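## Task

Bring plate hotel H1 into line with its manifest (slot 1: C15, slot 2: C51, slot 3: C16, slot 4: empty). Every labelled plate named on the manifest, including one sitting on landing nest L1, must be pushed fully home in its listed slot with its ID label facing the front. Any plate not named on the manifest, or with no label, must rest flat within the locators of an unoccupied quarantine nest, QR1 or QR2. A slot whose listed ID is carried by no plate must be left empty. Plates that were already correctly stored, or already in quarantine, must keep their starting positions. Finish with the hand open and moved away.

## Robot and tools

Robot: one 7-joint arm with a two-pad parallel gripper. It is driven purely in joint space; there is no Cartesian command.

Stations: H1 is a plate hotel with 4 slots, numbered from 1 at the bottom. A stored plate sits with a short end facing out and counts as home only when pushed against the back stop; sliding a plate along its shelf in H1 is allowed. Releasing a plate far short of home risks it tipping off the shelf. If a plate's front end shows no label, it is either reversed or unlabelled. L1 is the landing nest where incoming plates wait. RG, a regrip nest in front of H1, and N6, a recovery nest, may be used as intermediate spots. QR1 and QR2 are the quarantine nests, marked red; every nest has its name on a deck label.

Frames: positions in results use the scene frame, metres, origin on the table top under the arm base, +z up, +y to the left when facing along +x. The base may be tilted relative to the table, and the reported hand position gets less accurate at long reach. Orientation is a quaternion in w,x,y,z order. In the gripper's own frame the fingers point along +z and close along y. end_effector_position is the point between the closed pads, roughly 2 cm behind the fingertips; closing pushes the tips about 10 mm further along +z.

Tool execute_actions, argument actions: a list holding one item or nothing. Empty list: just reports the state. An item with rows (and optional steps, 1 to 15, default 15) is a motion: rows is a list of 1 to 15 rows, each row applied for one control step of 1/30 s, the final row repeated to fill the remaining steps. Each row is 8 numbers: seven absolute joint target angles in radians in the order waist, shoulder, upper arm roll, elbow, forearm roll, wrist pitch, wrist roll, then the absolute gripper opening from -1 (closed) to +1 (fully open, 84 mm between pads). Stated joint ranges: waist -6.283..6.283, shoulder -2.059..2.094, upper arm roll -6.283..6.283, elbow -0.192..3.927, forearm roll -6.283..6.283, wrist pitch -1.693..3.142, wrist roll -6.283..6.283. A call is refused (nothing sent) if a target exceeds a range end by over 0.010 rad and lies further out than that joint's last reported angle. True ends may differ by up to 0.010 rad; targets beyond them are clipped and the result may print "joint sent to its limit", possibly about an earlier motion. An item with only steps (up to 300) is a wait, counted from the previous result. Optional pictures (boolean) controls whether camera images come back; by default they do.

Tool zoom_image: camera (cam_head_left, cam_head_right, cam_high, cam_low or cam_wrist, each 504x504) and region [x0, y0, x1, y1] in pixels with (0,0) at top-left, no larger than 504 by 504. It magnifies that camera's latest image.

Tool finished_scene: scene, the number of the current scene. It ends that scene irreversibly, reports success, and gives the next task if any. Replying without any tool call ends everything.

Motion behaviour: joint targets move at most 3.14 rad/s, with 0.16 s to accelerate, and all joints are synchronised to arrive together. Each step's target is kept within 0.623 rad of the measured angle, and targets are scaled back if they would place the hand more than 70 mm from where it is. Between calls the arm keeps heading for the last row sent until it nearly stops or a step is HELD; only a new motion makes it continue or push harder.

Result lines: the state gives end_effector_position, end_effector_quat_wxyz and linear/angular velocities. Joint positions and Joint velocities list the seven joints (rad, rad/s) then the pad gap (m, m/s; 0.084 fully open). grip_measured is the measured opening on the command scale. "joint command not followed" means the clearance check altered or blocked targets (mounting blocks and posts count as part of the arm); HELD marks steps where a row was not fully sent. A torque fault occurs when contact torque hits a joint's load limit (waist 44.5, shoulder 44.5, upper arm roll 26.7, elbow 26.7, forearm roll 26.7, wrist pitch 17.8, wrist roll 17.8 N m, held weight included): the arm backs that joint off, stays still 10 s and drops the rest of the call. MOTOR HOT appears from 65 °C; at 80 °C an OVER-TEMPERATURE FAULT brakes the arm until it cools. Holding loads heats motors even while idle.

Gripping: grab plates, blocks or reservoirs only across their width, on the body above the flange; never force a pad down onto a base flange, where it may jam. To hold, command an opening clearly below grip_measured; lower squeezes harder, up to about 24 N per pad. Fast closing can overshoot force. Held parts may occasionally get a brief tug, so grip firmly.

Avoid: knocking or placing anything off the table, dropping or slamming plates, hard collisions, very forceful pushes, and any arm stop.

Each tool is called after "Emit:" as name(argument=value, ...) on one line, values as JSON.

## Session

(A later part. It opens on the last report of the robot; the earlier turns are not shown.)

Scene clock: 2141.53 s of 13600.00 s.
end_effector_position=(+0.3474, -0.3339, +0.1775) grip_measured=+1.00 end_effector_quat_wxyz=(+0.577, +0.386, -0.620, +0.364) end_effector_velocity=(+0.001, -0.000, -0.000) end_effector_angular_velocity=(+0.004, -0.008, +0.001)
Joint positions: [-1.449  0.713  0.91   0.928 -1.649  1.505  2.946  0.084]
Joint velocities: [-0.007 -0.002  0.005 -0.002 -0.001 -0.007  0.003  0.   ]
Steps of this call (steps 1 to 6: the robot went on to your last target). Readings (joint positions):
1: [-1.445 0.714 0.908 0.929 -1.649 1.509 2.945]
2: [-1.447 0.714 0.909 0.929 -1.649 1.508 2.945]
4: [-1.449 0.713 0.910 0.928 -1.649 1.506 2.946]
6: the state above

Emit:
execute_actions(actions=[{"rows":[[-1.4563,0.7115,0.9155,0.9265,-1.6499,1.4991,2.9413,0.85],[-1.4625,0.7100,0.9194,0.9244,-1.6502,1.4937,2.9363,0.85],[-1.4688,0.7086,0.9234,0.9223,-1.6504,1.4884,2.9312,0.85],[-1.4751,0.7073,0.9273,0.9203,-1.6506,1.4831,2.9260,0.85],[-1.4814,0.7060,0.9312,0.9183,-1.6508,1.4777,2.9208,0.85],[-1.4877,0.7047,0.9351,0.9163,-1.6510,1.4724,2.9157,0.85],[-1.4940,0.7035,0.9390,0.9143,-1.6512,1.4671,2.9105,0.85],[-1.5003,0.7023,0.9430,0.9124,-1.6514,1.4619,2.9053,0.85],[-1.5066,0.7011,0.9469,0.9104,-1.6516,1.4566,2.9001,0.85],[-1.5129,0.7001,0.9508,0.9085,-1.6518,1.4513,2.8948,0.85],[-1.5192,0.6990,0.9547,0.9067,-1.6520,1.4460,2.8896,0.85],[-1.5255,0.6980,0.9586,0.9048,-1.6522,1.4407,2.8844,0.85]],"steps":15}], pictures=false)

Emit:
execute_actions(actions=[{"steps":6}])

Emit:
zoom_image(camera="cam_high", region=[100, 350, 200, 430])

Scene clock: 2152.43 s of 13600.00 s.
end_effector_position=(+0.3481, -0.3343, +0.1768) grip_measured=+1.00 end_effector_quat_wxyz=(+0.563, +0.406, -0.632, +0.344) end_effector_velocity=(-0.000, -0.001, -0.002) end_effector_angular_velocity=(+0.091, +0.002, +0.005)
Joint positions: [-1.518  0.699  0.954  0.908 -1.652  1.446  2.893  0.084]
Joint velocities: [-0.092 -0.014  0.055 -0.026 -0.004 -0.079 -0.075 -0.   ]
Steps of this call (steps 1 to 15: the robot went on to your last target; steps 16 to 90: nothing new was sent; then 7.40 s passed at rest; steps 91 to 105: all 15 steps of this action). Readings (joint positions):
91: [-1.450 0.713 0.912 0.929 -1.650 1.504 2.946]
92: [-1.451 0.713 0.912 0.928 -1.650 1.503 2.945]
94: [-1.458 0.711 0.916 0.926 -1.650 1.498 2.940]
98: [-1.479 0.707 0.929 0.920 -1.651 1.480 2.924]
105: the state above

Scene clock: 2152.63 s of 13600.00 s.
end_effector_position=(+0.3483, -0.3340, +0.1769) grip_measured=+1.00 end_effector_quat_wxyz=(+0.562, +0.408, -0.633, +0.343) end_effector_velocity=(-0.004, -0.001, +0.001) end_effector_angular_velocity=(+0.004, +0.006, -0.004)
Joint positions: [-1.525  0.698  0.958  0.906 -1.652  1.441  2.887  0.084]
Joint velocities: [-0.008 -0.002 -0.001 -0.006 -0.001 -0.004 -0.006  0.   ]
Steps of this call (steps 1 to 6: the robot went on to your last target). Readings (joint positions):
1: [-1.521 0.699 0.955 0.908 -1.652 1.444 2.891]
2: [-1.523 0.699 0.956 0.907 -1.653 1.443 2.889]
4: [-1.524 0.698 0.957 0.906 -1.653 1.441 2.888]
6: the state above

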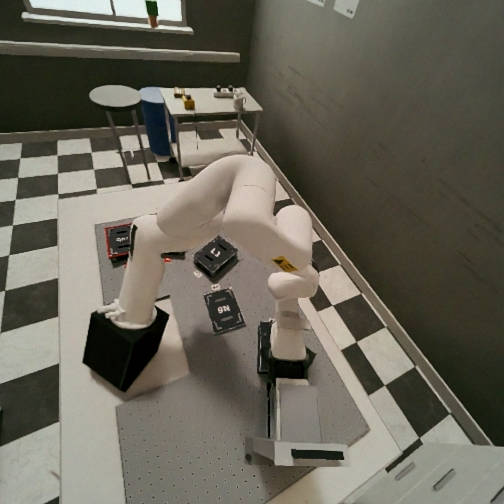

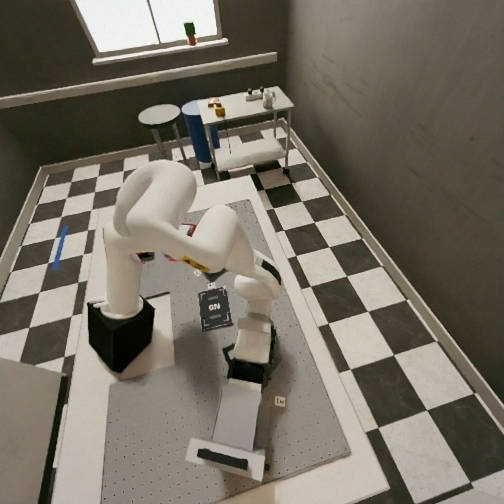

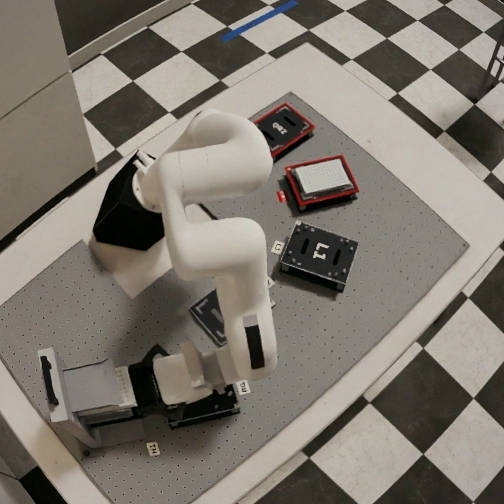

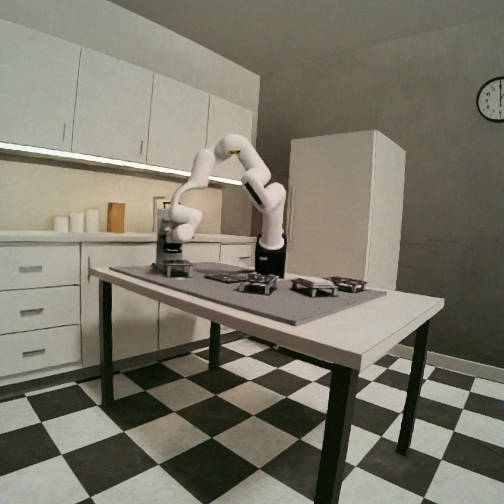

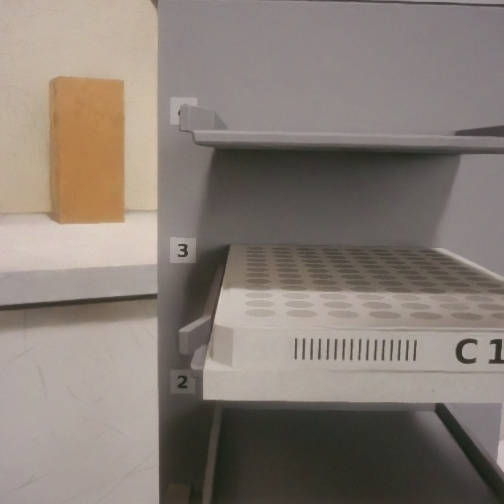

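Region (100, 350, 200, 430) of cam_high's 504x504 image, scaled by 5.040, with more detail than that image has; it fills the top 403 rows of this view, and the rest is white.

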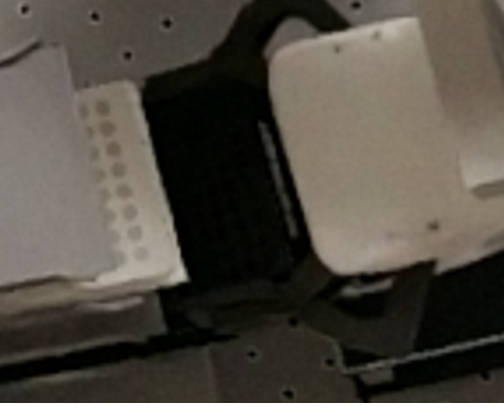

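Emit:
execute_actions(actions=[{"rows":[[-1.5263,0.6977,0.9592,0.9045,-1.6522,1.4407,2.8841,0.85],[-1.5271,0.6974,0.9598,0.9042,-1.6522,1.4407,2.8837,0.85],[-1.5280,0.6972,0.9604,0.9040,-1.6522,1.4407,2.8834,0.85],[-1.5288,0.6969,0.9610,0.9037,-1.6522,1.4407,2.8831,0.85],[-1.5296,0.6966,0.9616,0.9034,-1.6522,1.4407,2.8827,0.85],[-1.5304,0.6963,0.9622,0.9031,-1.6522,1.4407,2.8824,0.85]],"steps":12}], pictures=false)

Scene clock: 2162.40 s of 13600.00 s.
end_effector_position=(+0.3479, -0.3336, +0.1772) grip_measured=+1.00 end_effector_quat_wxyz=(+0.562, +0.409, -0.633, +0.342) end_effector_velocity=(-0.000, -0.000, +0.001) end_effector_angular_velocity=(-0.001, +0.001, -0.000)
Joint positions: [-1.53   0.697  0.962  0.903 -1.652  1.44   2.885  0.084]
Joint velocities: [-0.003 -0.001  0.001 -0.001 -0.     0.    -0.002 -0.   ]
Steps of this call (steps 1 to 15: the robot went on to your last target; steps 16 to 90: nothing new was sent; then 6.37 s passed at rest; steps 91 to 102: all 12 steps of this action). Readings (joint positions):
91: [-1.526 0.698 0.959 0.905 -1.652 1.441 2.887]
92: [-1.526 0.698 0.959 0.905 -1.652 1.441 2.887]
94: [-1.526 0.697 0.960 0.904 -1.652 1.441 2.887]
98: [-1.529 0.697 0.961 0.903 -1.652 1.440 2.886]
102: the state above

Emit:
execute_actions(actions=[])

Emit:
zoom_image(camera="cam_head_right", region=[215, 330, 285, 395])

Emit:
zoom_image(camera="cam_low", region=[145, 210, 215, 280])

Scene clock: 2171.10 s of 13600.00 s.
end_effector_position=(+0.3478, -0.3339, +0.1777) grip_measured=+1.00 end_effector_quat_wxyz=(+0.562, +0.408, -0.633, +0.342) end_effector_velocity=(+0.001, +0.000, -0.000) end_effector_angular_velocity=(+0.001, -0.001, +0.001)
Joint positions: [-1.53   0.696  0.962  0.903 -1.652  1.441  2.885  0.084]
Joint velocities: [-0.     0.001  0.001  0.001 -0.001 -0.001 -0.     0.   ]
Steps of this call (steps 1 to 15: the robot went on to your last target; steps 16 to 90: nothing new was sent; then 5.70 s passed at rest). Readings (joint positions):
1: [-1.530 0.697 0.962 0.903 -1.652 1.440 2.885]
2: [-1.530 0.697 0.963 0.903 -1.652 1.440 2.885]
4: [-1.530 0.697 0.963 0.903 -1.652 1.440 2.885]
8: [-1.530 0.697 0.963 0.903 -1.652 1.440 2.885]
90: the state above
The arm was judged still, so your last target was given up. Only a new action makes it travel on or press farther. Fingers that are still opening or closing keep moving.

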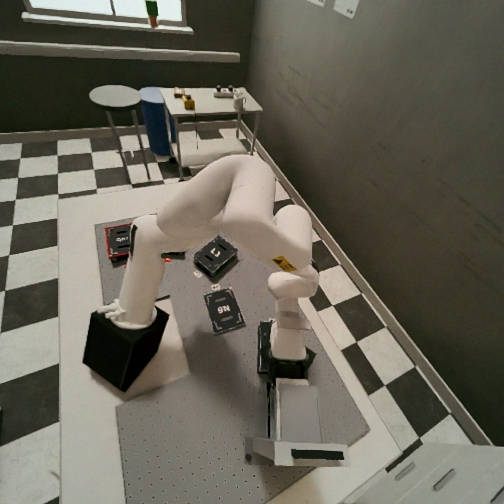

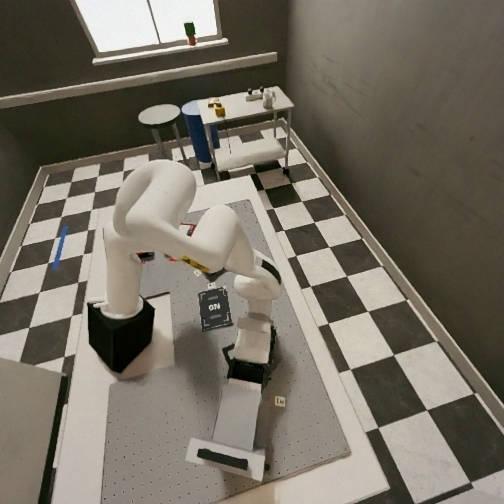

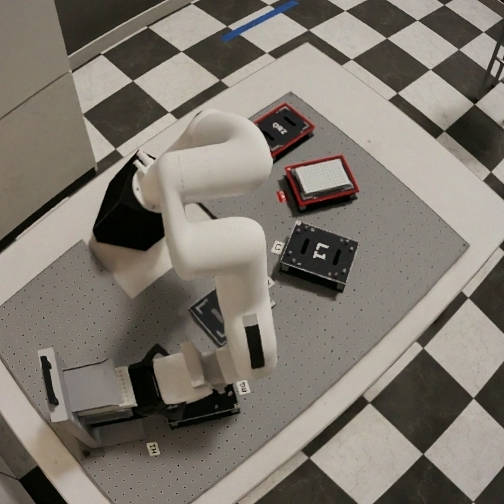

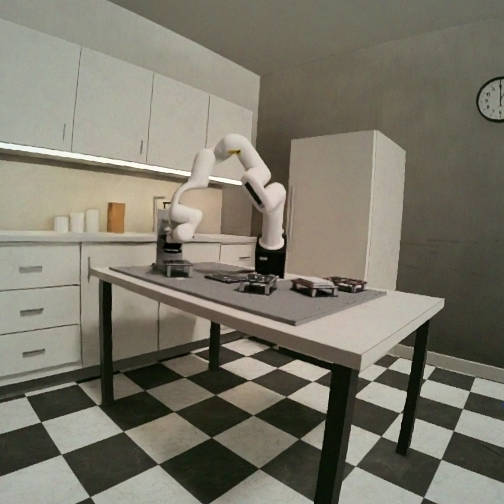

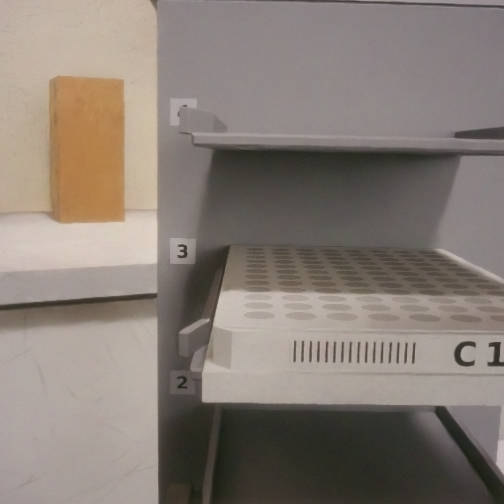

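Region (215, 330, 285, 395) of cam_head_right's 504x504 image, scaled by 7.200, with more detail than that image has; it fills the top 468 rows of this view, and the rest is white.

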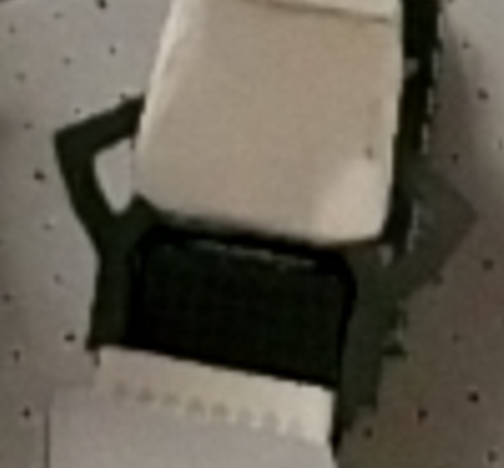

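Region (145, 210, 215, 280) of cam_low's 504x504 image, scaled by 7.200, with more detail than that image has.

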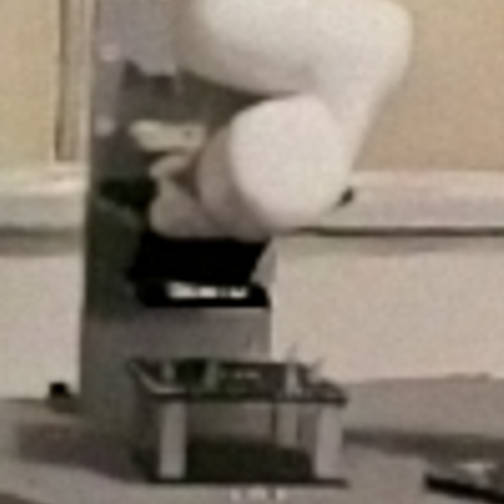

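Emit:
execute_actions(actions=[{"rows":[[-1.5304,0.6963,0.9622,0.9031,-1.6522,1.4407,2.8824,0.9],[-1.5304,0.6963,0.9622,0.9031,-1.6522,1.4407,2.8824,0.93],[-1.5304,0.6963,0.9622,0.9031,-1.6522,1.4407,2.8824,0.95],[-1.5304,0.6963,0.9622,0.9031,-1.6522,1.4407,2.8824,0.97],[-1.5304,0.6963,0.9622,0.9031,-1.6522,1.4407,2.8824,0.97],[-1.5304,0.6963,0.9622,0.9031,-1.6522,1.4407,2.8824,0.97],[-1.5304,0.6963,0.9622,0.9031,-1.6522,1.4407,2.8824,0.97],[-1.5304,0.6963,0.9622,0.9031,-1.6522,1.4407,2.8824,0.97],[-1.5304,0.6963,0.9622,0.9031,-1.6522,1.4407,2.8824,0.9]],"steps":12}], pictures=false)

Scene clock: 2205.93 s of 13600.00 s.
end_effector_position=(+0.3477, -0.3339, +0.1777) grip_measured=+1.00 end_effector_quat_wxyz=(+0.562, +0.408, -0.633, +0.342) end_effector_velocity=(+0.000, -0.000, +0.000) end_effector_angular_velocity=(+0.001, +0.001, +0.001)
Joint positions: [-1.53   0.696  0.962  0.903 -1.652  1.441  2.885  0.084]
Joint velocities: [-0.    -0.     0.     0.    -0.001 -0.    -0.001 -0.   ]
Steps of this call (steps 1 to 90: nothing new was sent; then 31.43 s passed at rest; steps 91 to 102: all 12 steps of this action). Readings (joint positions):
91: [-1.530 0.696 0.962 0.903 -1.652 1.441 2.885]
92: [-1.530 0.696 0.962 0.903 -1.652 1.441 2.885]
94: [-1.530 0.696 0.962 0.903 -1.652 1.441 2.885]
98: [-1.530 0.696 0.962 0.903 -1.652 1.441 2.885]
102: the state above

Emit:
execute_actions(actions=[{"rows":[[-1.5304,0.6963,0.9622,0.9031,-1.6522,1.4407,2.8870,0.88],[-1.5304,0.6963,0.9622,0.9031,-1.6522,1.4407,2.8915,0.88],[-1.5304,0.6963,0.9622,0.9031,-1.6522,1.4407,2.8960,0.88],[-1.5304,0.6963,0.9622,0.9031,-1.6522,1.4407,2.9005,0.88],[-1.5304,0.6963,0.9622,0.9031,-1.6522,1.4407,2.9050,0.88],[-1.5304,0.6963,0.9622,0.9031,-1.6522,1.4407,2.9095,0.88],[-1.5304,0.6963,0.9622,0.9031,-1.6522,1.4407,2.9140,0.88],[-1.5304,0.6963,0.9622,0.9031,-1.6522,1.4407,2.9185,0.88],[-1.5304,0.6963,0.9622,0.9031,-1.6522,1.4407,2.9230,0.88],[-1.5304,0.6963,0.9622,0.9031,-1.6522,1.4407,2.9275,0.88],[-1.5304,0.6963,0.9622,0.9031,-1.6522,1.4407,2.9324,0.88]],"steps":15}], pictures=false)

Emit:
execute_actions(actions=[{"steps":5}])

Emit:
zoom_image(camera="cam_high", region=[100, 350, 200, 430])

Scene clock: 2223.03 s of 13600.00 s.
end_effector_position=(+0.3473, -0.3335, +0.1776) grip_measured=+1.00 end_effector_quat_wxyz=(+0.555, +0.396, -0.641, +0.353) end_effector_velocity=(+0.000, +0.001, +0.000) end_effector_angular_velocity=(-0.021, -0.041, -0.005)
Joint positions: [-1.53   0.696  0.962  0.902 -1.652  1.442  2.927  0.084]
Joint velocities: [ 0.001 -0.     0.001 -0.     0.     0.001  0.047  0.   ]
Steps of this call (steps 1 to 15: the robot went on to your last target; steps 16 to 90: nothing new was sent; then 13.60 s passed at rest; steps 91 to 105: all 15 steps of this action). Readings (joint positions):
91: [-1.530 0.696 0.962 0.903 -1.652 1.441 2.886]
92: [-1.530 0.696 0.962 0.903 -1.652 1.441 2.887]
94: [-1.530 0.696 0.962 0.903 -1.652 1.441 2.891]
98: [-1.530 0.696 0.962 0.903 -1.652 1.441 2.903]
105: the state above

Scene clock: 2223.20 s of 13600.00 s.
end_effector_position=(+0.3473, -0.3336, +0.1775) grip_measured=+1.00 end_effector_quat_wxyz=(+0.554, +0.394, -0.642, +0.354) end_effector_velocity=(+0.001, -0.000, +0.000) end_effector_angular_velocity=(-0.001, -0.005, -0.002)
Joint positions: [-1.53   0.696  0.962  0.902 -1.652  1.441  2.93   0.084]
Joint velocities: [-0.     0.     0.001  0.002  0.001 -0.     0.003  0.   ]
Steps of this call (steps 1 to 5: the robot went on to your last target). Readings (joint positions):
1: [-1.530 0.696 0.962 0.902 -1.652 1.441 2.928]
2: [-1.530 0.696 0.962 0.902 -1.652 1.441 2.929]
4: [-1.530 0.696 0.962 0.902 -1.652 1.441 2.929]
5: the state above

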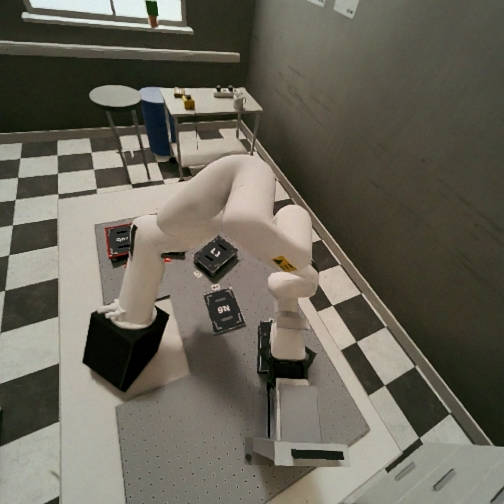

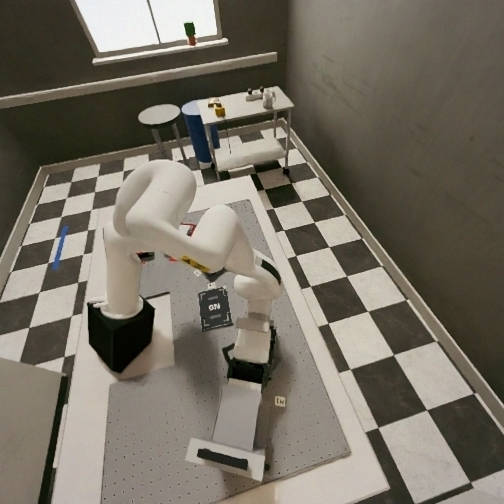

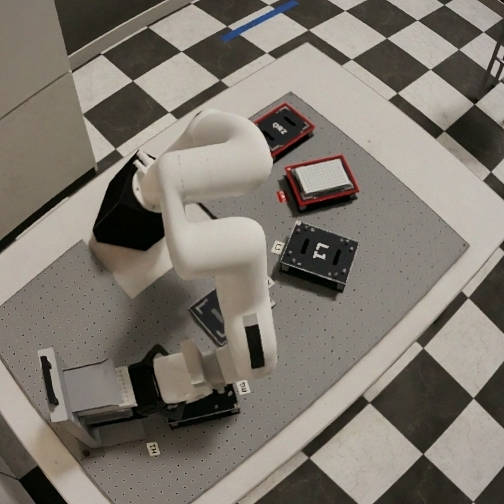

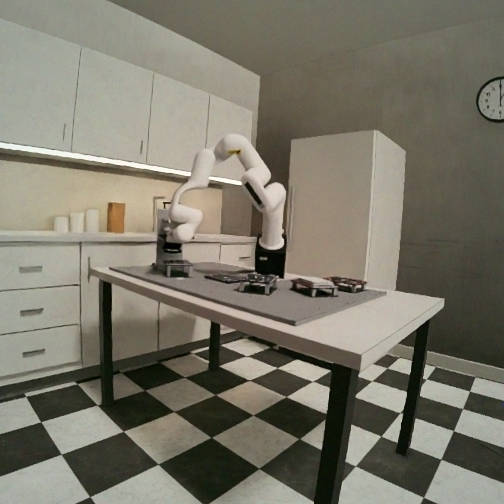

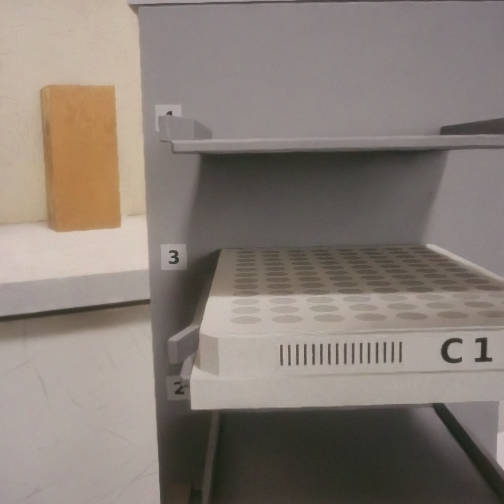

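Region (100, 350, 200, 430) of cam_high's 504x504 image, scaled by 5.040, with more detail than that image has; it fills the top 403 rows of this view, and the rest is white.

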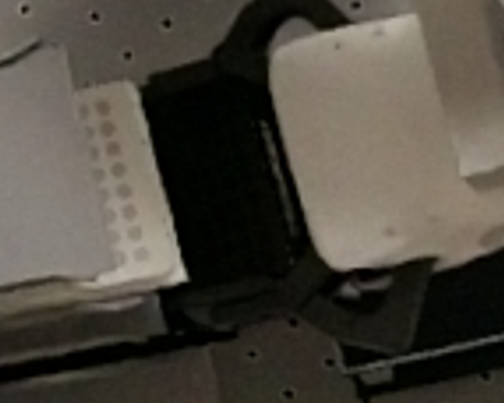

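Emit:
execute_actions(actions=[{"rows":[[-1.5309,0.6961,0.9626,0.9029,-1.6522,1.4407,2.9347,0.85],[-1.5314,0.6960,0.9629,0.9028,-1.6522,1.4407,2.9370,0.85],[-1.5319,0.6958,0.9633,0.9026,-1.6522,1.4407,2.9393,0.85],[-1.5324,0.6956,0.9637,0.9024,-1.6522,1.4407,2.9416,0.85],[-1.5329,0.6954,0.9640,0.9022,-1.6522,1.4407,2.9439,0.85],[-1.5334,0.6953,0.9644,0.9021,-1.6522,1.4407,2.9462,0.85],[-1.5340,0.6951,0.9648,0.9019,-1.6522,1.4407,2.9485,0.85],[-1.5345,0.6949,0.9652,0.9017,-1.6522,1.4407,2.9507,0.85]],"steps":15}], pictures=false)

Scene clock: 2232.27 s of 13600.00 s.
end_effector_position=(+0.3475, -0.3338, +0.1781) grip_measured=+1.00 end_effector_quat_wxyz=(+0.551, +0.389, -0.645, +0.359) end_effector_velocity=(+0.000, +0.000, +0.000) end_effector_angular_velocity=(-0.001, -0.003, +0.000)
Joint positions: [-1.534  0.696  0.965  0.901 -1.652  1.44   2.945  0.084]
Joint velocities: [-0.002 -0.001  0.002 -0.     0.     0.     0.003 -0.   ]
Steps of this call (steps 1 to 15: the robot went on to your last target; steps 16 to 90: nothing new was sent; then 5.57 s passed at rest; steps 91 to 105: all 15 steps of this action). Readings (joint positions):
91: [-1.530 0.696 0.962 0.903 -1.652 1.441 2.930]
92: [-1.531 0.696 0.962 0.903 -1.652 1.441 2.930]
94: [-1.531 0.696 0.963 0.903 -1.652 1.441 2.932]
98: [-1.533 0.696 0.964 0.902 -1.652 1.440 2.939]
105: the state above

Emit:
execute_actions(actions=[{"rows":[[-1.5345,0.6949,0.9652,0.9017,-1.6522,1.4407,2.9440,0.85],[-1.5345,0.6949,0.9652,0.9017,-1.6522,1.4407,2.9380,0.85],[-1.5345,0.6949,0.9652,0.9017,-1.6522,1.4407,2.9320,0.85],[-1.5345,0.6949,0.9652,0.9017,-1.6522,1.4407,2.9260,0.85],[-1.5345,0.6949,0.9652,0.9017,-1.6522,1.4407,2.9200,0.85],[-1.5345,0.6949,0.9652,0.9017,-1.6522,1.4407,2.9140,0.85],[-1.5345,0.6949,0.9652,0.9017,-1.6522,1.4407,2.9080,0.85],[-1.5345,0.6949,0.9652,0.9017,-1.6522,1.4407,2.9020,0.85],[-1.5345,0.6949,0.9652,0.9017,-1.6522,1.4407,2.8960,0.85],[-1.5345,0.6949,0.9652,0.9017,-1.6522,1.4407,2.8900,0.85]],"steps":15}], pictures=false)

Emit:
execute_actions(actions=[{"steps":6}])

Emit:
zoom_image(camera="cam_high", region=[100, 350, 200, 430])

Scene clock: 2240.93 s of 13600.00 s.
end_effector_position=(+0.3482, -0.3342, +0.1787) grip_measured=+1.00 end_effector_quat_wxyz=(+0.559, +0.404, -0.636, +0.345) end_effector_velocity=(+0.000, +0.000, -0.000) end_effector_angular_velocity=(+0.018, +0.039, +0.008)
Joint positions: [-1.535  0.695  0.965  0.903 -1.652  1.439  2.895  0.084]
Joint velocities: [ 0.001 -0.    -0.001 -0.001 -0.002  0.    -0.041 -0.   ]
Steps of this call (steps 1 to 15: the robot went on to your last target; steps 16 to 90: nothing new was sent; then 5.17 s passed at rest; steps 91 to 105: all 15 steps of this action). Readings (joint positions):
91: [-1.534 0.695 0.965 0.902 -1.652 1.441 2.945]
92: [-1.535 0.695 0.965 0.902 -1.652 1.441 2.944]
94: [-1.535 0.695 0.965 0.902 -1.652 1.441 2.938]
98: [-1.535 0.695 0.965 0.902 -1.652 1.440 2.921]
105: the state above

Scene clock: 2241.13 s of 13600.00 s.
end_effector_position=(+0.3482, -0.3342, +0.1787) grip_measured=+1.00 end_effector_quat_wxyz=(+0.560, +0.405, -0.635, +0.345) end_effector_velocity=(-0.000, +0.000, +0.000) end_effector_angular_velocity=(-0.001, +0.003, +0.002)
Joint positions: [-1.535  0.695  0.965  0.903 -1.652  1.44   2.893  0.084]
Joint velocities: [ 0.001  0.    -0.    -0.001 -0.002  0.002 -0.001 -0.   ]
Steps of this call (steps 1 to 6: the robot went on to your last target). Readings (joint positions):
1: [-1.535 0.695 0.965 0.903 -1.652 1.439 2.894]
2: [-1.535 0.695 0.965 0.903 -1.652 1.439 2.894]
4: [-1.535 0.695 0.965 0.903 -1.652 1.440 2.893]
6: the state above

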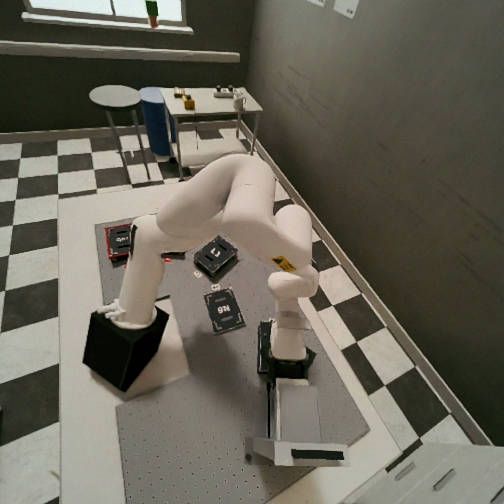

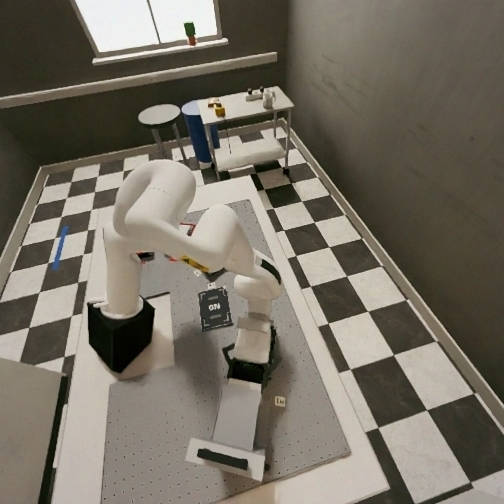

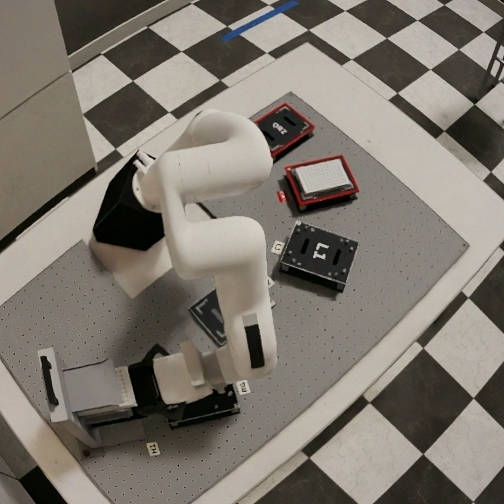

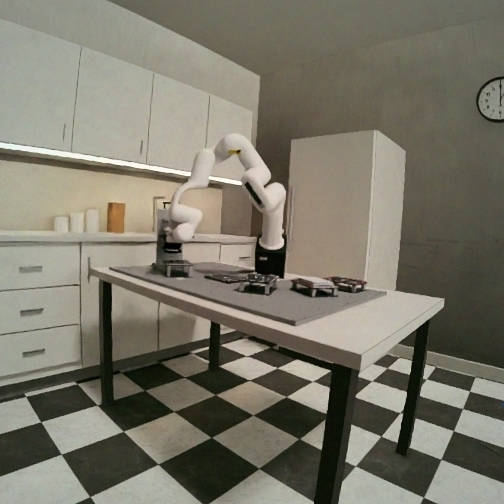

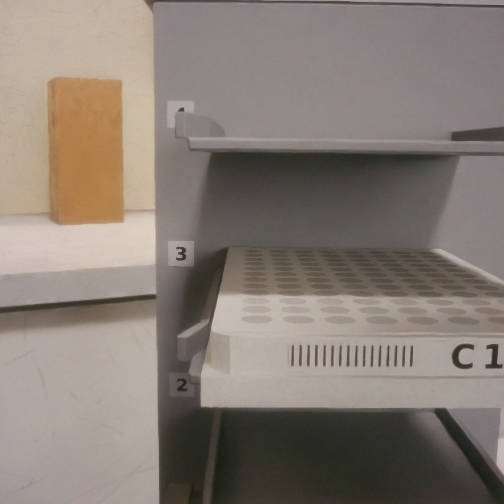

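Region (100, 350, 200, 430) of cam_high's 504x504 image, scaled by 5.040, with more detail than that image has; it fills the top 403 rows of this view, and the rest is white.

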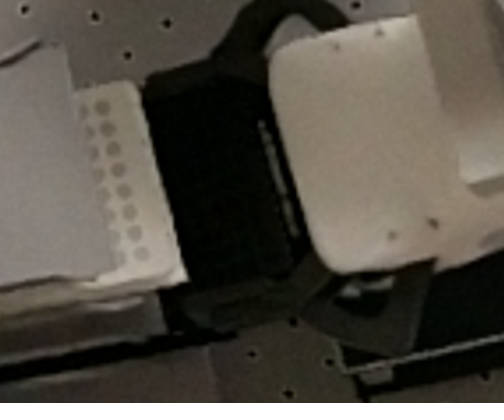

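Emit:
execute_actions(actions=[{"rows":[[-1.5345,0.6949,0.9652,0.9017,-1.6522,1.4407,2.8940,0.85],[-1.5345,0.6949,0.9652,0.9017,-1.6522,1.4407,2.8980,0.85],[-1.5344,0.6944,0.9655,0.9015,-1.6516,1.4407,2.9020,0.85],[-1.5344,0.6940,0.9658,0.9014,-1.6510,1.4407,2.9060,0.85],[-1.5343,0.6935,0.9660,0.9012,-1.6504,1.4407,2.9100,0.85],[-1.5343,0.6930,0.9663,0.9010,-1.6498,1.4407,2.9140,0.85],[-1.5342,0.6926,0.9666,0.9009,-1.6493,1.4407,2.9180,0.85],[-1.5341,0.6921,0.9669,0.9007,-1.6487,1.4407,2.9220,0.85],[-1.5341,0.6916,0.9672,0.9005,-1.6481,1.4407,2.9260,0.85],[-1.5340,0.6911,0.9674,0.9003,-1.6475,1.4407,2.9300,0.85],[-1.5340,0.6907,0.9677,0.9002,-1.6469,1.4407,2.9340,0.85],[-1.5339,0.6902,0.9680,0.9000,-1.6463,1.4407,2.9380,0.85]],"steps":15}], pictures=false)

Emit:
execute_actions(actions=[{"rows":[[-1.5339,0.6902,0.9680,0.9000,-1.6463,1.4407,2.9330,0.85],[-1.5339,0.6902,0.9680,0.9000,-1.6463,1.4407,2.9280,0.85],[-1.5339,0.6902,0.9680,0.9000,-1.6463,1.4407,2.9230,0.85],[-1.5339,0.6902,0.9680,0.9000,-1.6463,1.4407,2.9180,0.85],[-1.5339,0.6902,0.9680,0.9000,-1.6463,1.4407,2.9130,0.85],[-1.5339,0.6902,0.9680,0.9000,-1.6463,1.4407,2.9080,0.85],[-1.5339,0.6902,0.9680,0.9000,-1.6463,1.4407,2.9030,0.85],[-1.5339,0.6902,0.9680,0.9000,-1.6463,1.4407,2.8980,0.85],[-1.5339,0.6902,0.9680,0.9000,-1.6463,1.4407,2.8930,0.85],[-1.5339,0.6902,0.9680,0.9000,-1.6463,1.4407,2.8880,0.85],[-1.5339,0.6902,0.9680,0.9000,-1.6463,1.4407,2.8830,0.85],[-1.5339,0.6902,0.9680,0.9000,-1.6463,1.4407,2.8800,0.85]],"steps":15}], pictures=false)

Emit:
execute_actions(actions=[{"steps":6}])

Emit:
zoom_image(camera="cam_high", region=[100, 350, 200, 430])

Scene clock: 2270.80 s of 13600.00 s.
end_effector_position=(+0.3474, -0.3329, +0.1790) grip_measured=+1.00 end_effector_quat_wxyz=(+0.554, +0.393, -0.643, +0.355) end_effector_velocity=(+0.000, +0.004, +0.004) end_effector_angular_velocity=(-0.033, -0.046, -0.008)
Joint positions: [-1.534  0.691  0.966  0.9   -1.648  1.44   2.931  0.084]
Joint velocities: [ 0.002 -0.013  0.006 -0.008  0.012  0.008  0.058 -0.001]
Steps of this call (steps 1 to 15: the robot went on to your last target; steps 16 to 90: nothing new was sent; then 26.17 s passed at rest; steps 91 to 105: all 15 steps of this action). Readings (joint positions):
91: [-1.534 0.695 0.965 0.902 -1.652 1.440 2.893]
92: [-1.534 0.695 0.965 0.902 -1.652 1.440 2.894]
94: [-1.534 0.695 0.965 0.902 -1.652 1.440 2.898]
98: [-1.534 0.694 0.965 0.901 -1.651 1.440 2.909]
105: the state above

Scene clock: 2271.30 s of 13600.00 s.
end_effector_position=(+0.3481, -0.3326, +0.1795) grip_measured=+1.00 end_effector_quat_wxyz=(+0.561, +0.406, -0.634, +0.343) end_effector_velocity=(+0.001, -0.000, -0.001) end_effector_angular_velocity=(+0.027, +0.049, +0.009)
Joint positions: [-1.534  0.69   0.968  0.901 -1.646  1.441  2.888  0.084]
Joint velocities: [ 0.001  0.002 -0.     0.001 -0.002 -0.002 -0.056  0.   ]
Steps of this call (steps 1 to 15: all 15 steps of this action). Readings (joint positions):
1: [-1.534 0.691 0.966 0.899 -1.647 1.440 2.932]
2: [-1.534 0.691 0.966 0.899 -1.647 1.440 2.932]
4: [-1.534 0.690 0.967 0.899 -1.647 1.441 2.929]
8: [-1.534 0.690 0.967 0.900 -1.646 1.440 2.915]
15: the state above

Scene clock: 2271.50 s of 13600.00 s.
end_effector_position=(+0.3483, -0.3325, +0.1796) grip_measured=+1.00 end_effector_quat_wxyz=(+0.562, +0.407, -0.633, +0.342) end_effector_velocity=(+0.000, +0.000, -0.001) end_effector_angular_velocity=(+0.002, +0.003, +0.003)
Joint positions: [-1.534  0.69   0.968  0.9   -1.646  1.441  2.884  0.084]
Joint velocities: [ 0.001  0.001 -0.    -0.001 -0.003 -0.    -0.002  0.   ]
Steps of this call (steps 1 to 6: the robot went on to your last target). Readings (joint positions):
1: [-1.534 0.690 0.968 0.901 -1.646 1.441 2.886]
2: [-1.534 0.690 0.968 0.901 -1.646 1.441 2.885]
4: [-1.534 0.690 0.968 0.900 -1.646 1.441 2.884]
6: the state above

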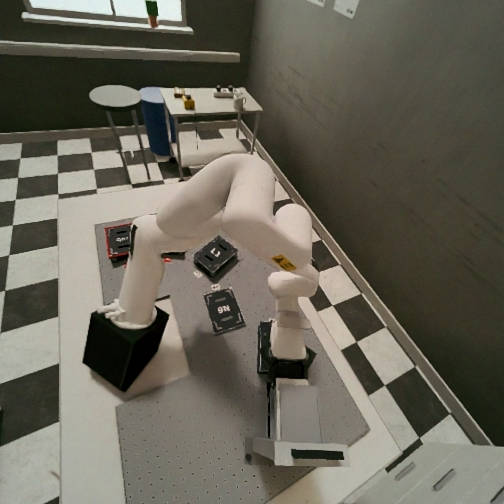

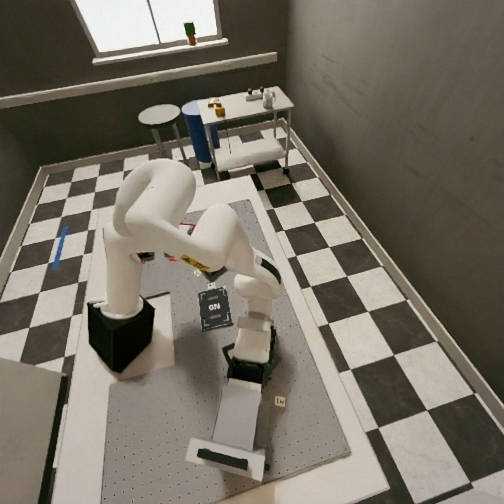

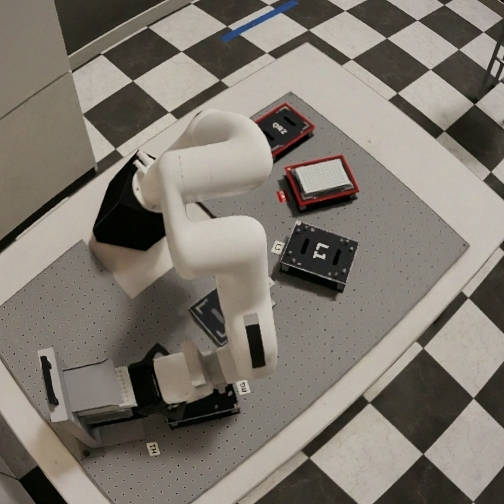

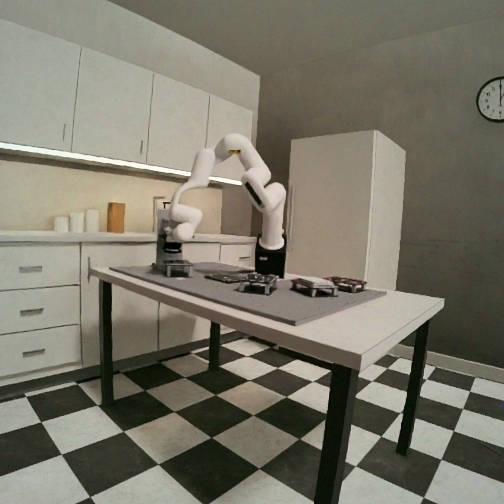

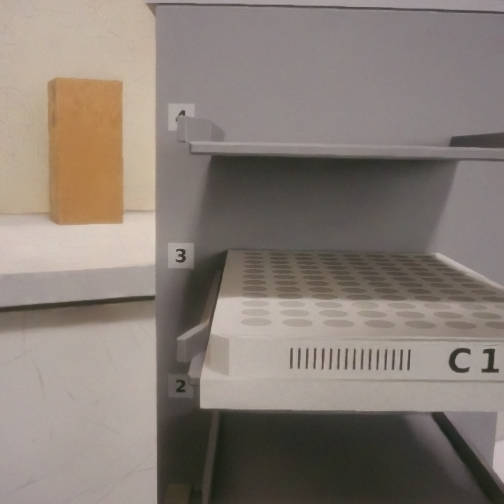

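Region (100, 350, 200, 430) of cam_high's 504x504 image, scaled by 5.040, with more detail than that image has; it fills the top 403 rows of this view, and the rest is white.

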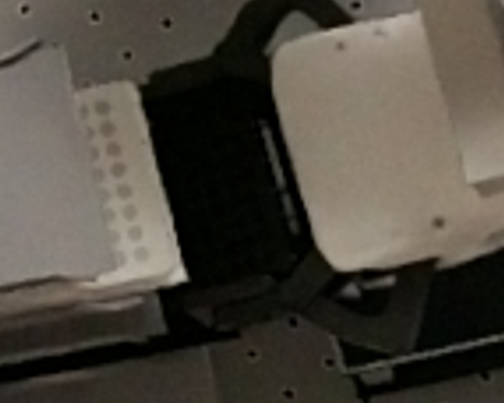

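Emit:
execute_actions(actions=[{"rows":[[-1.5385,0.6893,0.9710,0.8986,-1.6462,1.4368,2.8824,0.85],[-1.5431,0.6885,0.9739,0.8972,-1.6461,1.4329,2.8848,0.85],[-1.5477,0.6876,0.9769,0.8958,-1.6459,1.4289,2.8871,0.85],[-1.5523,0.6867,0.9798,0.8944,-1.6458,1.4250,2.8895,0.85],[-1.5569,0.6860,0.9827,0.8931,-1.6457,1.4211,2.8919,0.85],[-1.5615,0.6852,0.9856,0.8918,-1.6455,1.4172,2.8942,0.85],[-1.5661,0.6845,0.9885,0.8904,-1.6454,1.4132,2.8966,0.85],[-1.5707,0.6837,0.9914,0.8891,-1.6452,1.4093,2.8989,0.85],[-1.5753,0.6830,0.9943,0.8878,-1.6451,1.4054,2.9012,0.85],[-1.5800,0.6824,0.9973,0.8866,-1.6449,1.4015,2.9036,0.85],[-1.5846,0.6817,1.0002,0.8853,-1.6448,1.3976,2.9059,0.85],[-1.5892,0.6810,1.0031,0.8840,-1.6446,1.3937,2.9082,0.85]],"steps":15}], pictures=false)

Emit:
execute_actions(actions=[{"steps":5}], pictures=false)

Scene clock: 2290.03 s of 13600.00 s.
end_effector_position=(+0.3478, -0.3317, +0.1787) grip_measured=+1.00 end_effector_quat_wxyz=(-0.542, -0.403, +0.653, -0.343) end_effector_velocity=(+0.001, +0.005, -0.001) end_effector_angular_velocity=(+0.029, -0.071, -0.007)
Joint positions: [-1.584  0.682  0.999  0.885 -1.645  1.399  2.904  0.084]
Joint velocities: [-0.066 -0.014  0.051 -0.025  0.007 -0.051  0.032 -0.001]
Steps of this call (steps 1 to 15: the robot went on to your last target; steps 16 to 90: nothing new was sent; then 15.03 s passed at rest; steps 91 to 105: all 15 steps of this action). Readings (joint positions):
91: [-1.534 0.690 0.968 0.900 -1.646 1.441 2.884]
92: [-1.535 0.690 0.969 0.900 -1.646 1.440 2.884]
94: [-1.540 0.689 0.971 0.898 -1.646 1.436 2.886]
98: [-1.555 0.686 0.981 0.893 -1.646 1.423 2.892]
105: the state above

Scene clock: 2290.20 s of 13600.00 s.
end_effector_position=(+0.3478, -0.3315, +0.1785) grip_measured=+1.00 end_effector_quat_wxyz=(-0.540, -0.402, +0.655, -0.344) end_effector_velocity=(+0.000, +0.001, -0.002) end_effector_angular_velocity=(+0.007, -0.015, -0.003)
Joint positions: [-1.589  0.681  1.002  0.884 -1.645  1.395  2.906  0.084]
Joint velocities: [-0.007  0.002  0.006 -0.001  0.002 -0.01   0.007 -0.   ]
Steps of this call (steps 1 to 5: the robot went on to your last target). Readings (joint positions):
1: [-1.586 0.681 1.000 0.884 -1.645 1.398 2.905]
2: [-1.587 0.681 1.001 0.884 -1.645 1.397 2.905]
4: [-1.588 0.681 1.002 0.884 -1.645 1.395 2.906]
5: the state above

Emit:
execute_actions(actions=[{"rows":[[-1.5940,0.6804,1.0061,0.8827,-1.6444,1.3898,2.9024,0.85],[-1.5987,0.6798,1.0091,0.8814,-1.6443,1.3859,2.8965,0.85],[-1.6035,0.6791,1.0121,0.8801,-1.6441,1.3820,2.8907,0.85],[-1.6082,0.6785,1.0151,0.8788,-1.6439,1.3781,2.8848,0.85],[-1.6130,0.6780,1.0181,0.8776,-1.6437,1.3742,2.8789,0.85],[-1.6178,0.6775,1.0211,0.8764,-1.6436,1.3704,2.8731,0.85],[-1.6225,0.6770,1.0240,0.8752,-1.6434,1.3665,2.8672,0.85],[-1.6273,0.6765,1.0270,0.8740,-1.6432,1.3626,2.8613,0.85],[-1.6321,0.6761,1.0300,0.8728,-1.6430,1.3588,2.8554,0.85],[-1.6369,0.6756,1.0330,0.8717,-1.6428,1.3549,2.8494,0.85],[-1.6417,0.6752,1.0359,0.8705,-1.6426,1.3511,2.8435,0.85],[-1.6465,0.6747,1.0389,0.8693,-1.6424,1.3472,2.8375,0.85]],"steps":15}], pictures=false)

Emit:
execute_actions(actions=[{"steps":6}])

Emit:
zoom_image(camera="cam_high", region=[100, 350, 200, 430])

Scene clock: 2302.60 s of 13600.00 s.
end_effector_position=(+0.3491, -0.3311, +0.1783) grip_measured=+1.00 end_effector_quat_wxyz=(-0.531, -0.422, +0.660, -0.325) end_effector_velocity=(-0.001, -0.000, -0.002) end_effector_angular_velocity=(+0.080, +0.023, +0.013)
Joint positions: [-1.641  0.675  1.036  0.872 -1.643  1.351  2.847  0.084]
Joint velocities: [-0.069 -0.003  0.038 -0.017 -0.003 -0.061 -0.084  0.   ]
Steps of this call (steps 1 to 15: the robot went on to your last target; steps 16 to 90: nothing new was sent; then 8.90 s passed at rest; steps 91 to 105: all 15 steps of this action). Readings (joint positions):
91: [-1.589 0.681 1.003 0.884 -1.645 1.394 2.906]
92: [-1.590 0.681 1.004 0.884 -1.645 1.393 2.905]
94: [-1.595 0.680 1.007 0.883 -1.645 1.389 2.900]
98: [-1.611 0.678 1.016 0.879 -1.644 1.375 2.882]
105: the state above

Scene clock: 2302.80 s of 13600.00 s.
end_effector_position=(+0.3491, -0.3310, +0.1781) grip_measured=+1.00 end_effector_quat_wxyz=(-0.530, -0.424, +0.660, -0.323) end_effector_velocity=(-0.001, +0.001, -0.001) end_effector_angular_velocity=(+0.006, +0.003, +0.001)
Joint positions: [-1.646  0.674  1.039  0.871 -1.643  1.347  2.841  0.084]
Joint velocities: [-0.004  0.     0.003 -0.003 -0.001 -0.004 -0.005 -0.   ]
Steps of this call (steps 1 to 6: the robot went on to your last target). Readings (joint positions):
1: [-1.643 0.675 1.037 0.872 -1.643 1.350 2.844]
2: [-1.644 0.675 1.038 0.872 -1.643 1.349 2.843]
4: [-1.646 0.674 1.039 0.871 -1.643 1.348 2.841]
6: the state above

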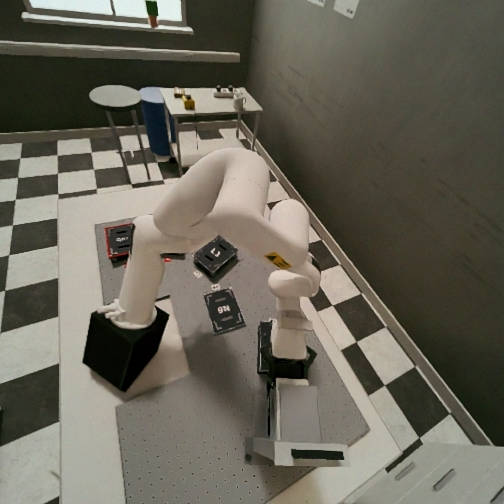

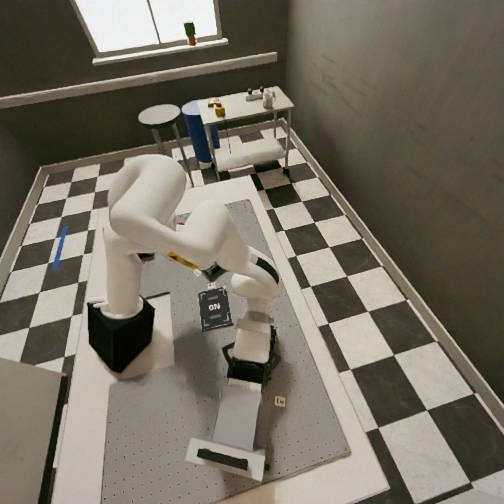

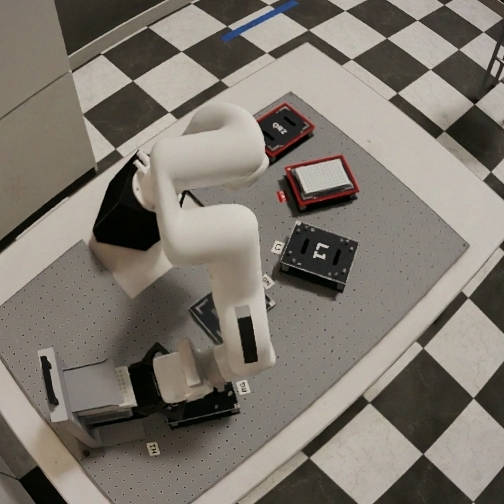

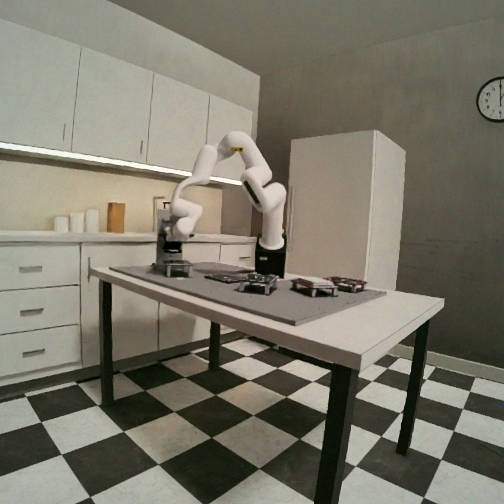

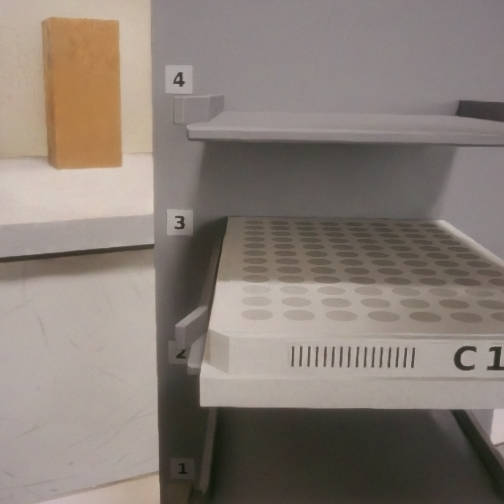

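Region (100, 350, 200, 430) of cam_high's 504x504 image, scaled by 5.040, with more detail than that image has; it fills the top 403 rows of this view, and the rest is white.

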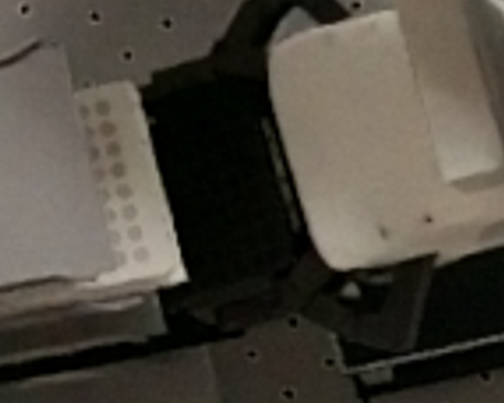

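Emit:
execute_actions(actions=[{"rows":[[-1.6472,0.6745,1.0394,0.8691,-1.6424,1.3472,2.8414,0.85],[-1.6478,0.6743,1.0399,0.8689,-1.6423,1.3472,2.8453,0.85],[-1.6485,0.6741,1.0404,0.8686,-1.6423,1.3473,2.8492,0.85],[-1.6492,0.6739,1.0409,0.8684,-1.6422,1.3473,2.8531,0.85],[-1.6499,0.6737,1.0414,0.8682,-1.6422,1.3473,2.8571,0.85],[-1.6505,0.6735,1.0419,0.8680,-1.6421,1.3473,2.8610,0.85],[-1.6512,0.6733,1.0424,0.8678,-1.6421,1.3473,2.8649,0.85],[-1.6519,0.6731,1.0429,0.8675,-1.6420,1.3474,2.8688,0.85],[-1.6525,0.6729,1.0434,0.8673,-1.6420,1.3474,2.8727,0.85],[-1.6532,0.6727,1.0439,0.8671,-1.6419,1.3474,2.8766,0.85],[-1.6532,0.6727,1.0439,0.8671,-1.6419,1.3474,2.8800,0.85]],"steps":15}], pictures=false)

Emit:
execute_actions(actions=[{"steps":5}], pictures=false)

Scene clock: 2319.27 s of 13600.00 s.
end_effector_position=(+0.3478, -0.3301, +0.1784) grip_measured=+1.00 end_effector_quat_wxyz=(-0.524, -0.413, +0.668, -0.331) end_effector_velocity=(-0.001, -0.000, +0.000) end_effector_angular_velocity=(-0.015, -0.032, -0.011)
Joint positions: [-1.652  0.673  1.044  0.866 -1.642  1.347  2.875  0.084]
Joint velocities: [-0.004  0.     0.002 -0.001  0.001  0.     0.036 -0.   ]
Steps of this call (steps 1 to 15: the robot went on to your last target; steps 16 to 90: nothing new was sent; then 12.97 s passed at rest; steps 91 to 105: all 15 steps of this action). Readings (joint positions):
91: [-1.646 0.675 1.039 0.869 -1.642 1.347 2.840]
92: [-1.647 0.675 1.039 0.869 -1.642 1.347 2.841]
94: [-1.647 0.674 1.040 0.869 -1.642 1.347 2.845]
98: [-1.649 0.674 1.041 0.868 -1.642 1.347 2.856]
105: the state above

Scene clock: 2319.43 s of 13600.00 s.
end_effector_position=(+0.3478, -0.3301, +0.1784) grip_measured=+1.00 end_effector_quat_wxyz=(-0.524, -0.411, +0.668, -0.332) end_effector_velocity=(+0.001, -0.000, +0.000) end_effector_angular_velocity=(-0.003, -0.009, -0.003)
Joint positions: [-1.653  0.673  1.044  0.866 -1.642  1.347  2.879  0.084]
Joint velocities: [-0.001  0.     0.002  0.002  0.002  0.     0.007  0.   ]
Steps of this call (steps 1 to 5: the robot went on to your last target). Readings (joint positions):
1: [-1.652 0.673 1.044 0.866 -1.642 1.347 2.876]
2: [-1.653 0.673 1.044 0.866 -1.642 1.347 2.877]
4: [-1.653 0.673 1.044 0.866 -1.642 1.347 2.878]
5: the state above

Emit:
execute_actions(actions=[{"rows":[[-1.6538,0.6725,1.0443,0.8669,-1.6419,1.3474,2.8756,0.85],[-1.6544,0.6723,1.0446,0.8667,-1.6418,1.3474,2.8712,0.85],[-1.6550,0.6722,1.0450,0.8666,-1.6418,1.3475,2.8668,0.85],[-1.6556,0.6720,1.0454,0.8664,-1.6417,1.3475,2.8624,0.85],[-1.6562,0.6718,1.0457,0.8662,-1.6417,1.3475,2.8580,0.85],[-1.6568,0.6716,1.0461,0.8660,-1.6416,1.3475,2.8536,0.85],[-1.6574,0.6714,1.0464,0.8658,-1.6416,1.3475,2.8492,0.85],[-1.6580,0.6712,1.0468,0.8656,-1.6415,1.3476,2.8448,0.85],[-1.6586,0.6711,1.0472,0.8655,-1.6415,1.3476,2.8404,0.85],[-1.6592,0.6709,1.0475,0.8653,-1.6414,1.3476,2.8360,0.85],[-1.6598,0.6707,1.0479,0.8651,-1.6414,1.3476,2.8317,0.85]],"steps":15}], pictures=false)

Emit:
execute_actions(actions=[{"steps":6}], pictures=false)

Scene clock: 2330.50 s of 13600.00 s.
end_effector_position=(+0.3481, -0.3310, +0.1800) grip_measured=+1.00 end_effector_quat_wxyz=(-0.529, -0.423, +0.661, -0.322) end_effector_velocity=(-0.001, -0.000, +0.002) end_effector_angular_velocity=(+0.010, +0.032, +0.007)
Joint positions: [-1.659  0.672  1.048  0.866 -1.641  1.346  2.839  0.084]
Joint velocities: [-0.005 -0.004  0.004 -0.004  0.001  0.004 -0.034 -0.   ]
Steps of this call (steps 1 to 15: the robot went on to your last target; steps 16 to 90: nothing new was sent; then 7.57 s passed at rest; steps 91 to 105: all 15 steps of this action). Readings (joint positions):
91: [-1.653 0.673 1.044 0.867 -1.642 1.347 2.878]
92: [-1.653 0.673 1.044 0.867 -1.642 1.347 2.877]
94: [-1.654 0.673 1.044 0.867 -1.642 1.347 2.873]
98: [-1.656 0.672 1.046 0.867 -1.642 1.346 2.861]
105: the state above

Scene clock: 2330.70 s of 13600.00 s.
end_effector_position=(+0.3481, -0.3309, +0.1802) grip_measured=+1.00 end_effector_quat_wxyz=(-0.530, -0.424, +0.661, -0.322) end_effector_velocity=(-0.001, -0.000, -0.000) end_effector_angular_velocity=(+0.001, -0.001, +0.000)
Joint positions: [-1.66   0.671  1.048  0.866 -1.642  1.346  2.837  0.084]
Joint velocities: [-0.001 -0.002 -0.001 -0.002 -0.001 -0.003  0.001 -0.   ]
Steps of this call (steps 1 to 6: the robot went on to your last target). Readings (joint positions):
1: [-1.659 0.672 1.048 0.866 -1.641 1.346 2.838]
2: [-1.659 0.672 1.048 0.866 -1.641 1.346 2.837]
4: [-1.659 0.671 1.048 0.866 -1.642 1.346 2.837]
6: the state above


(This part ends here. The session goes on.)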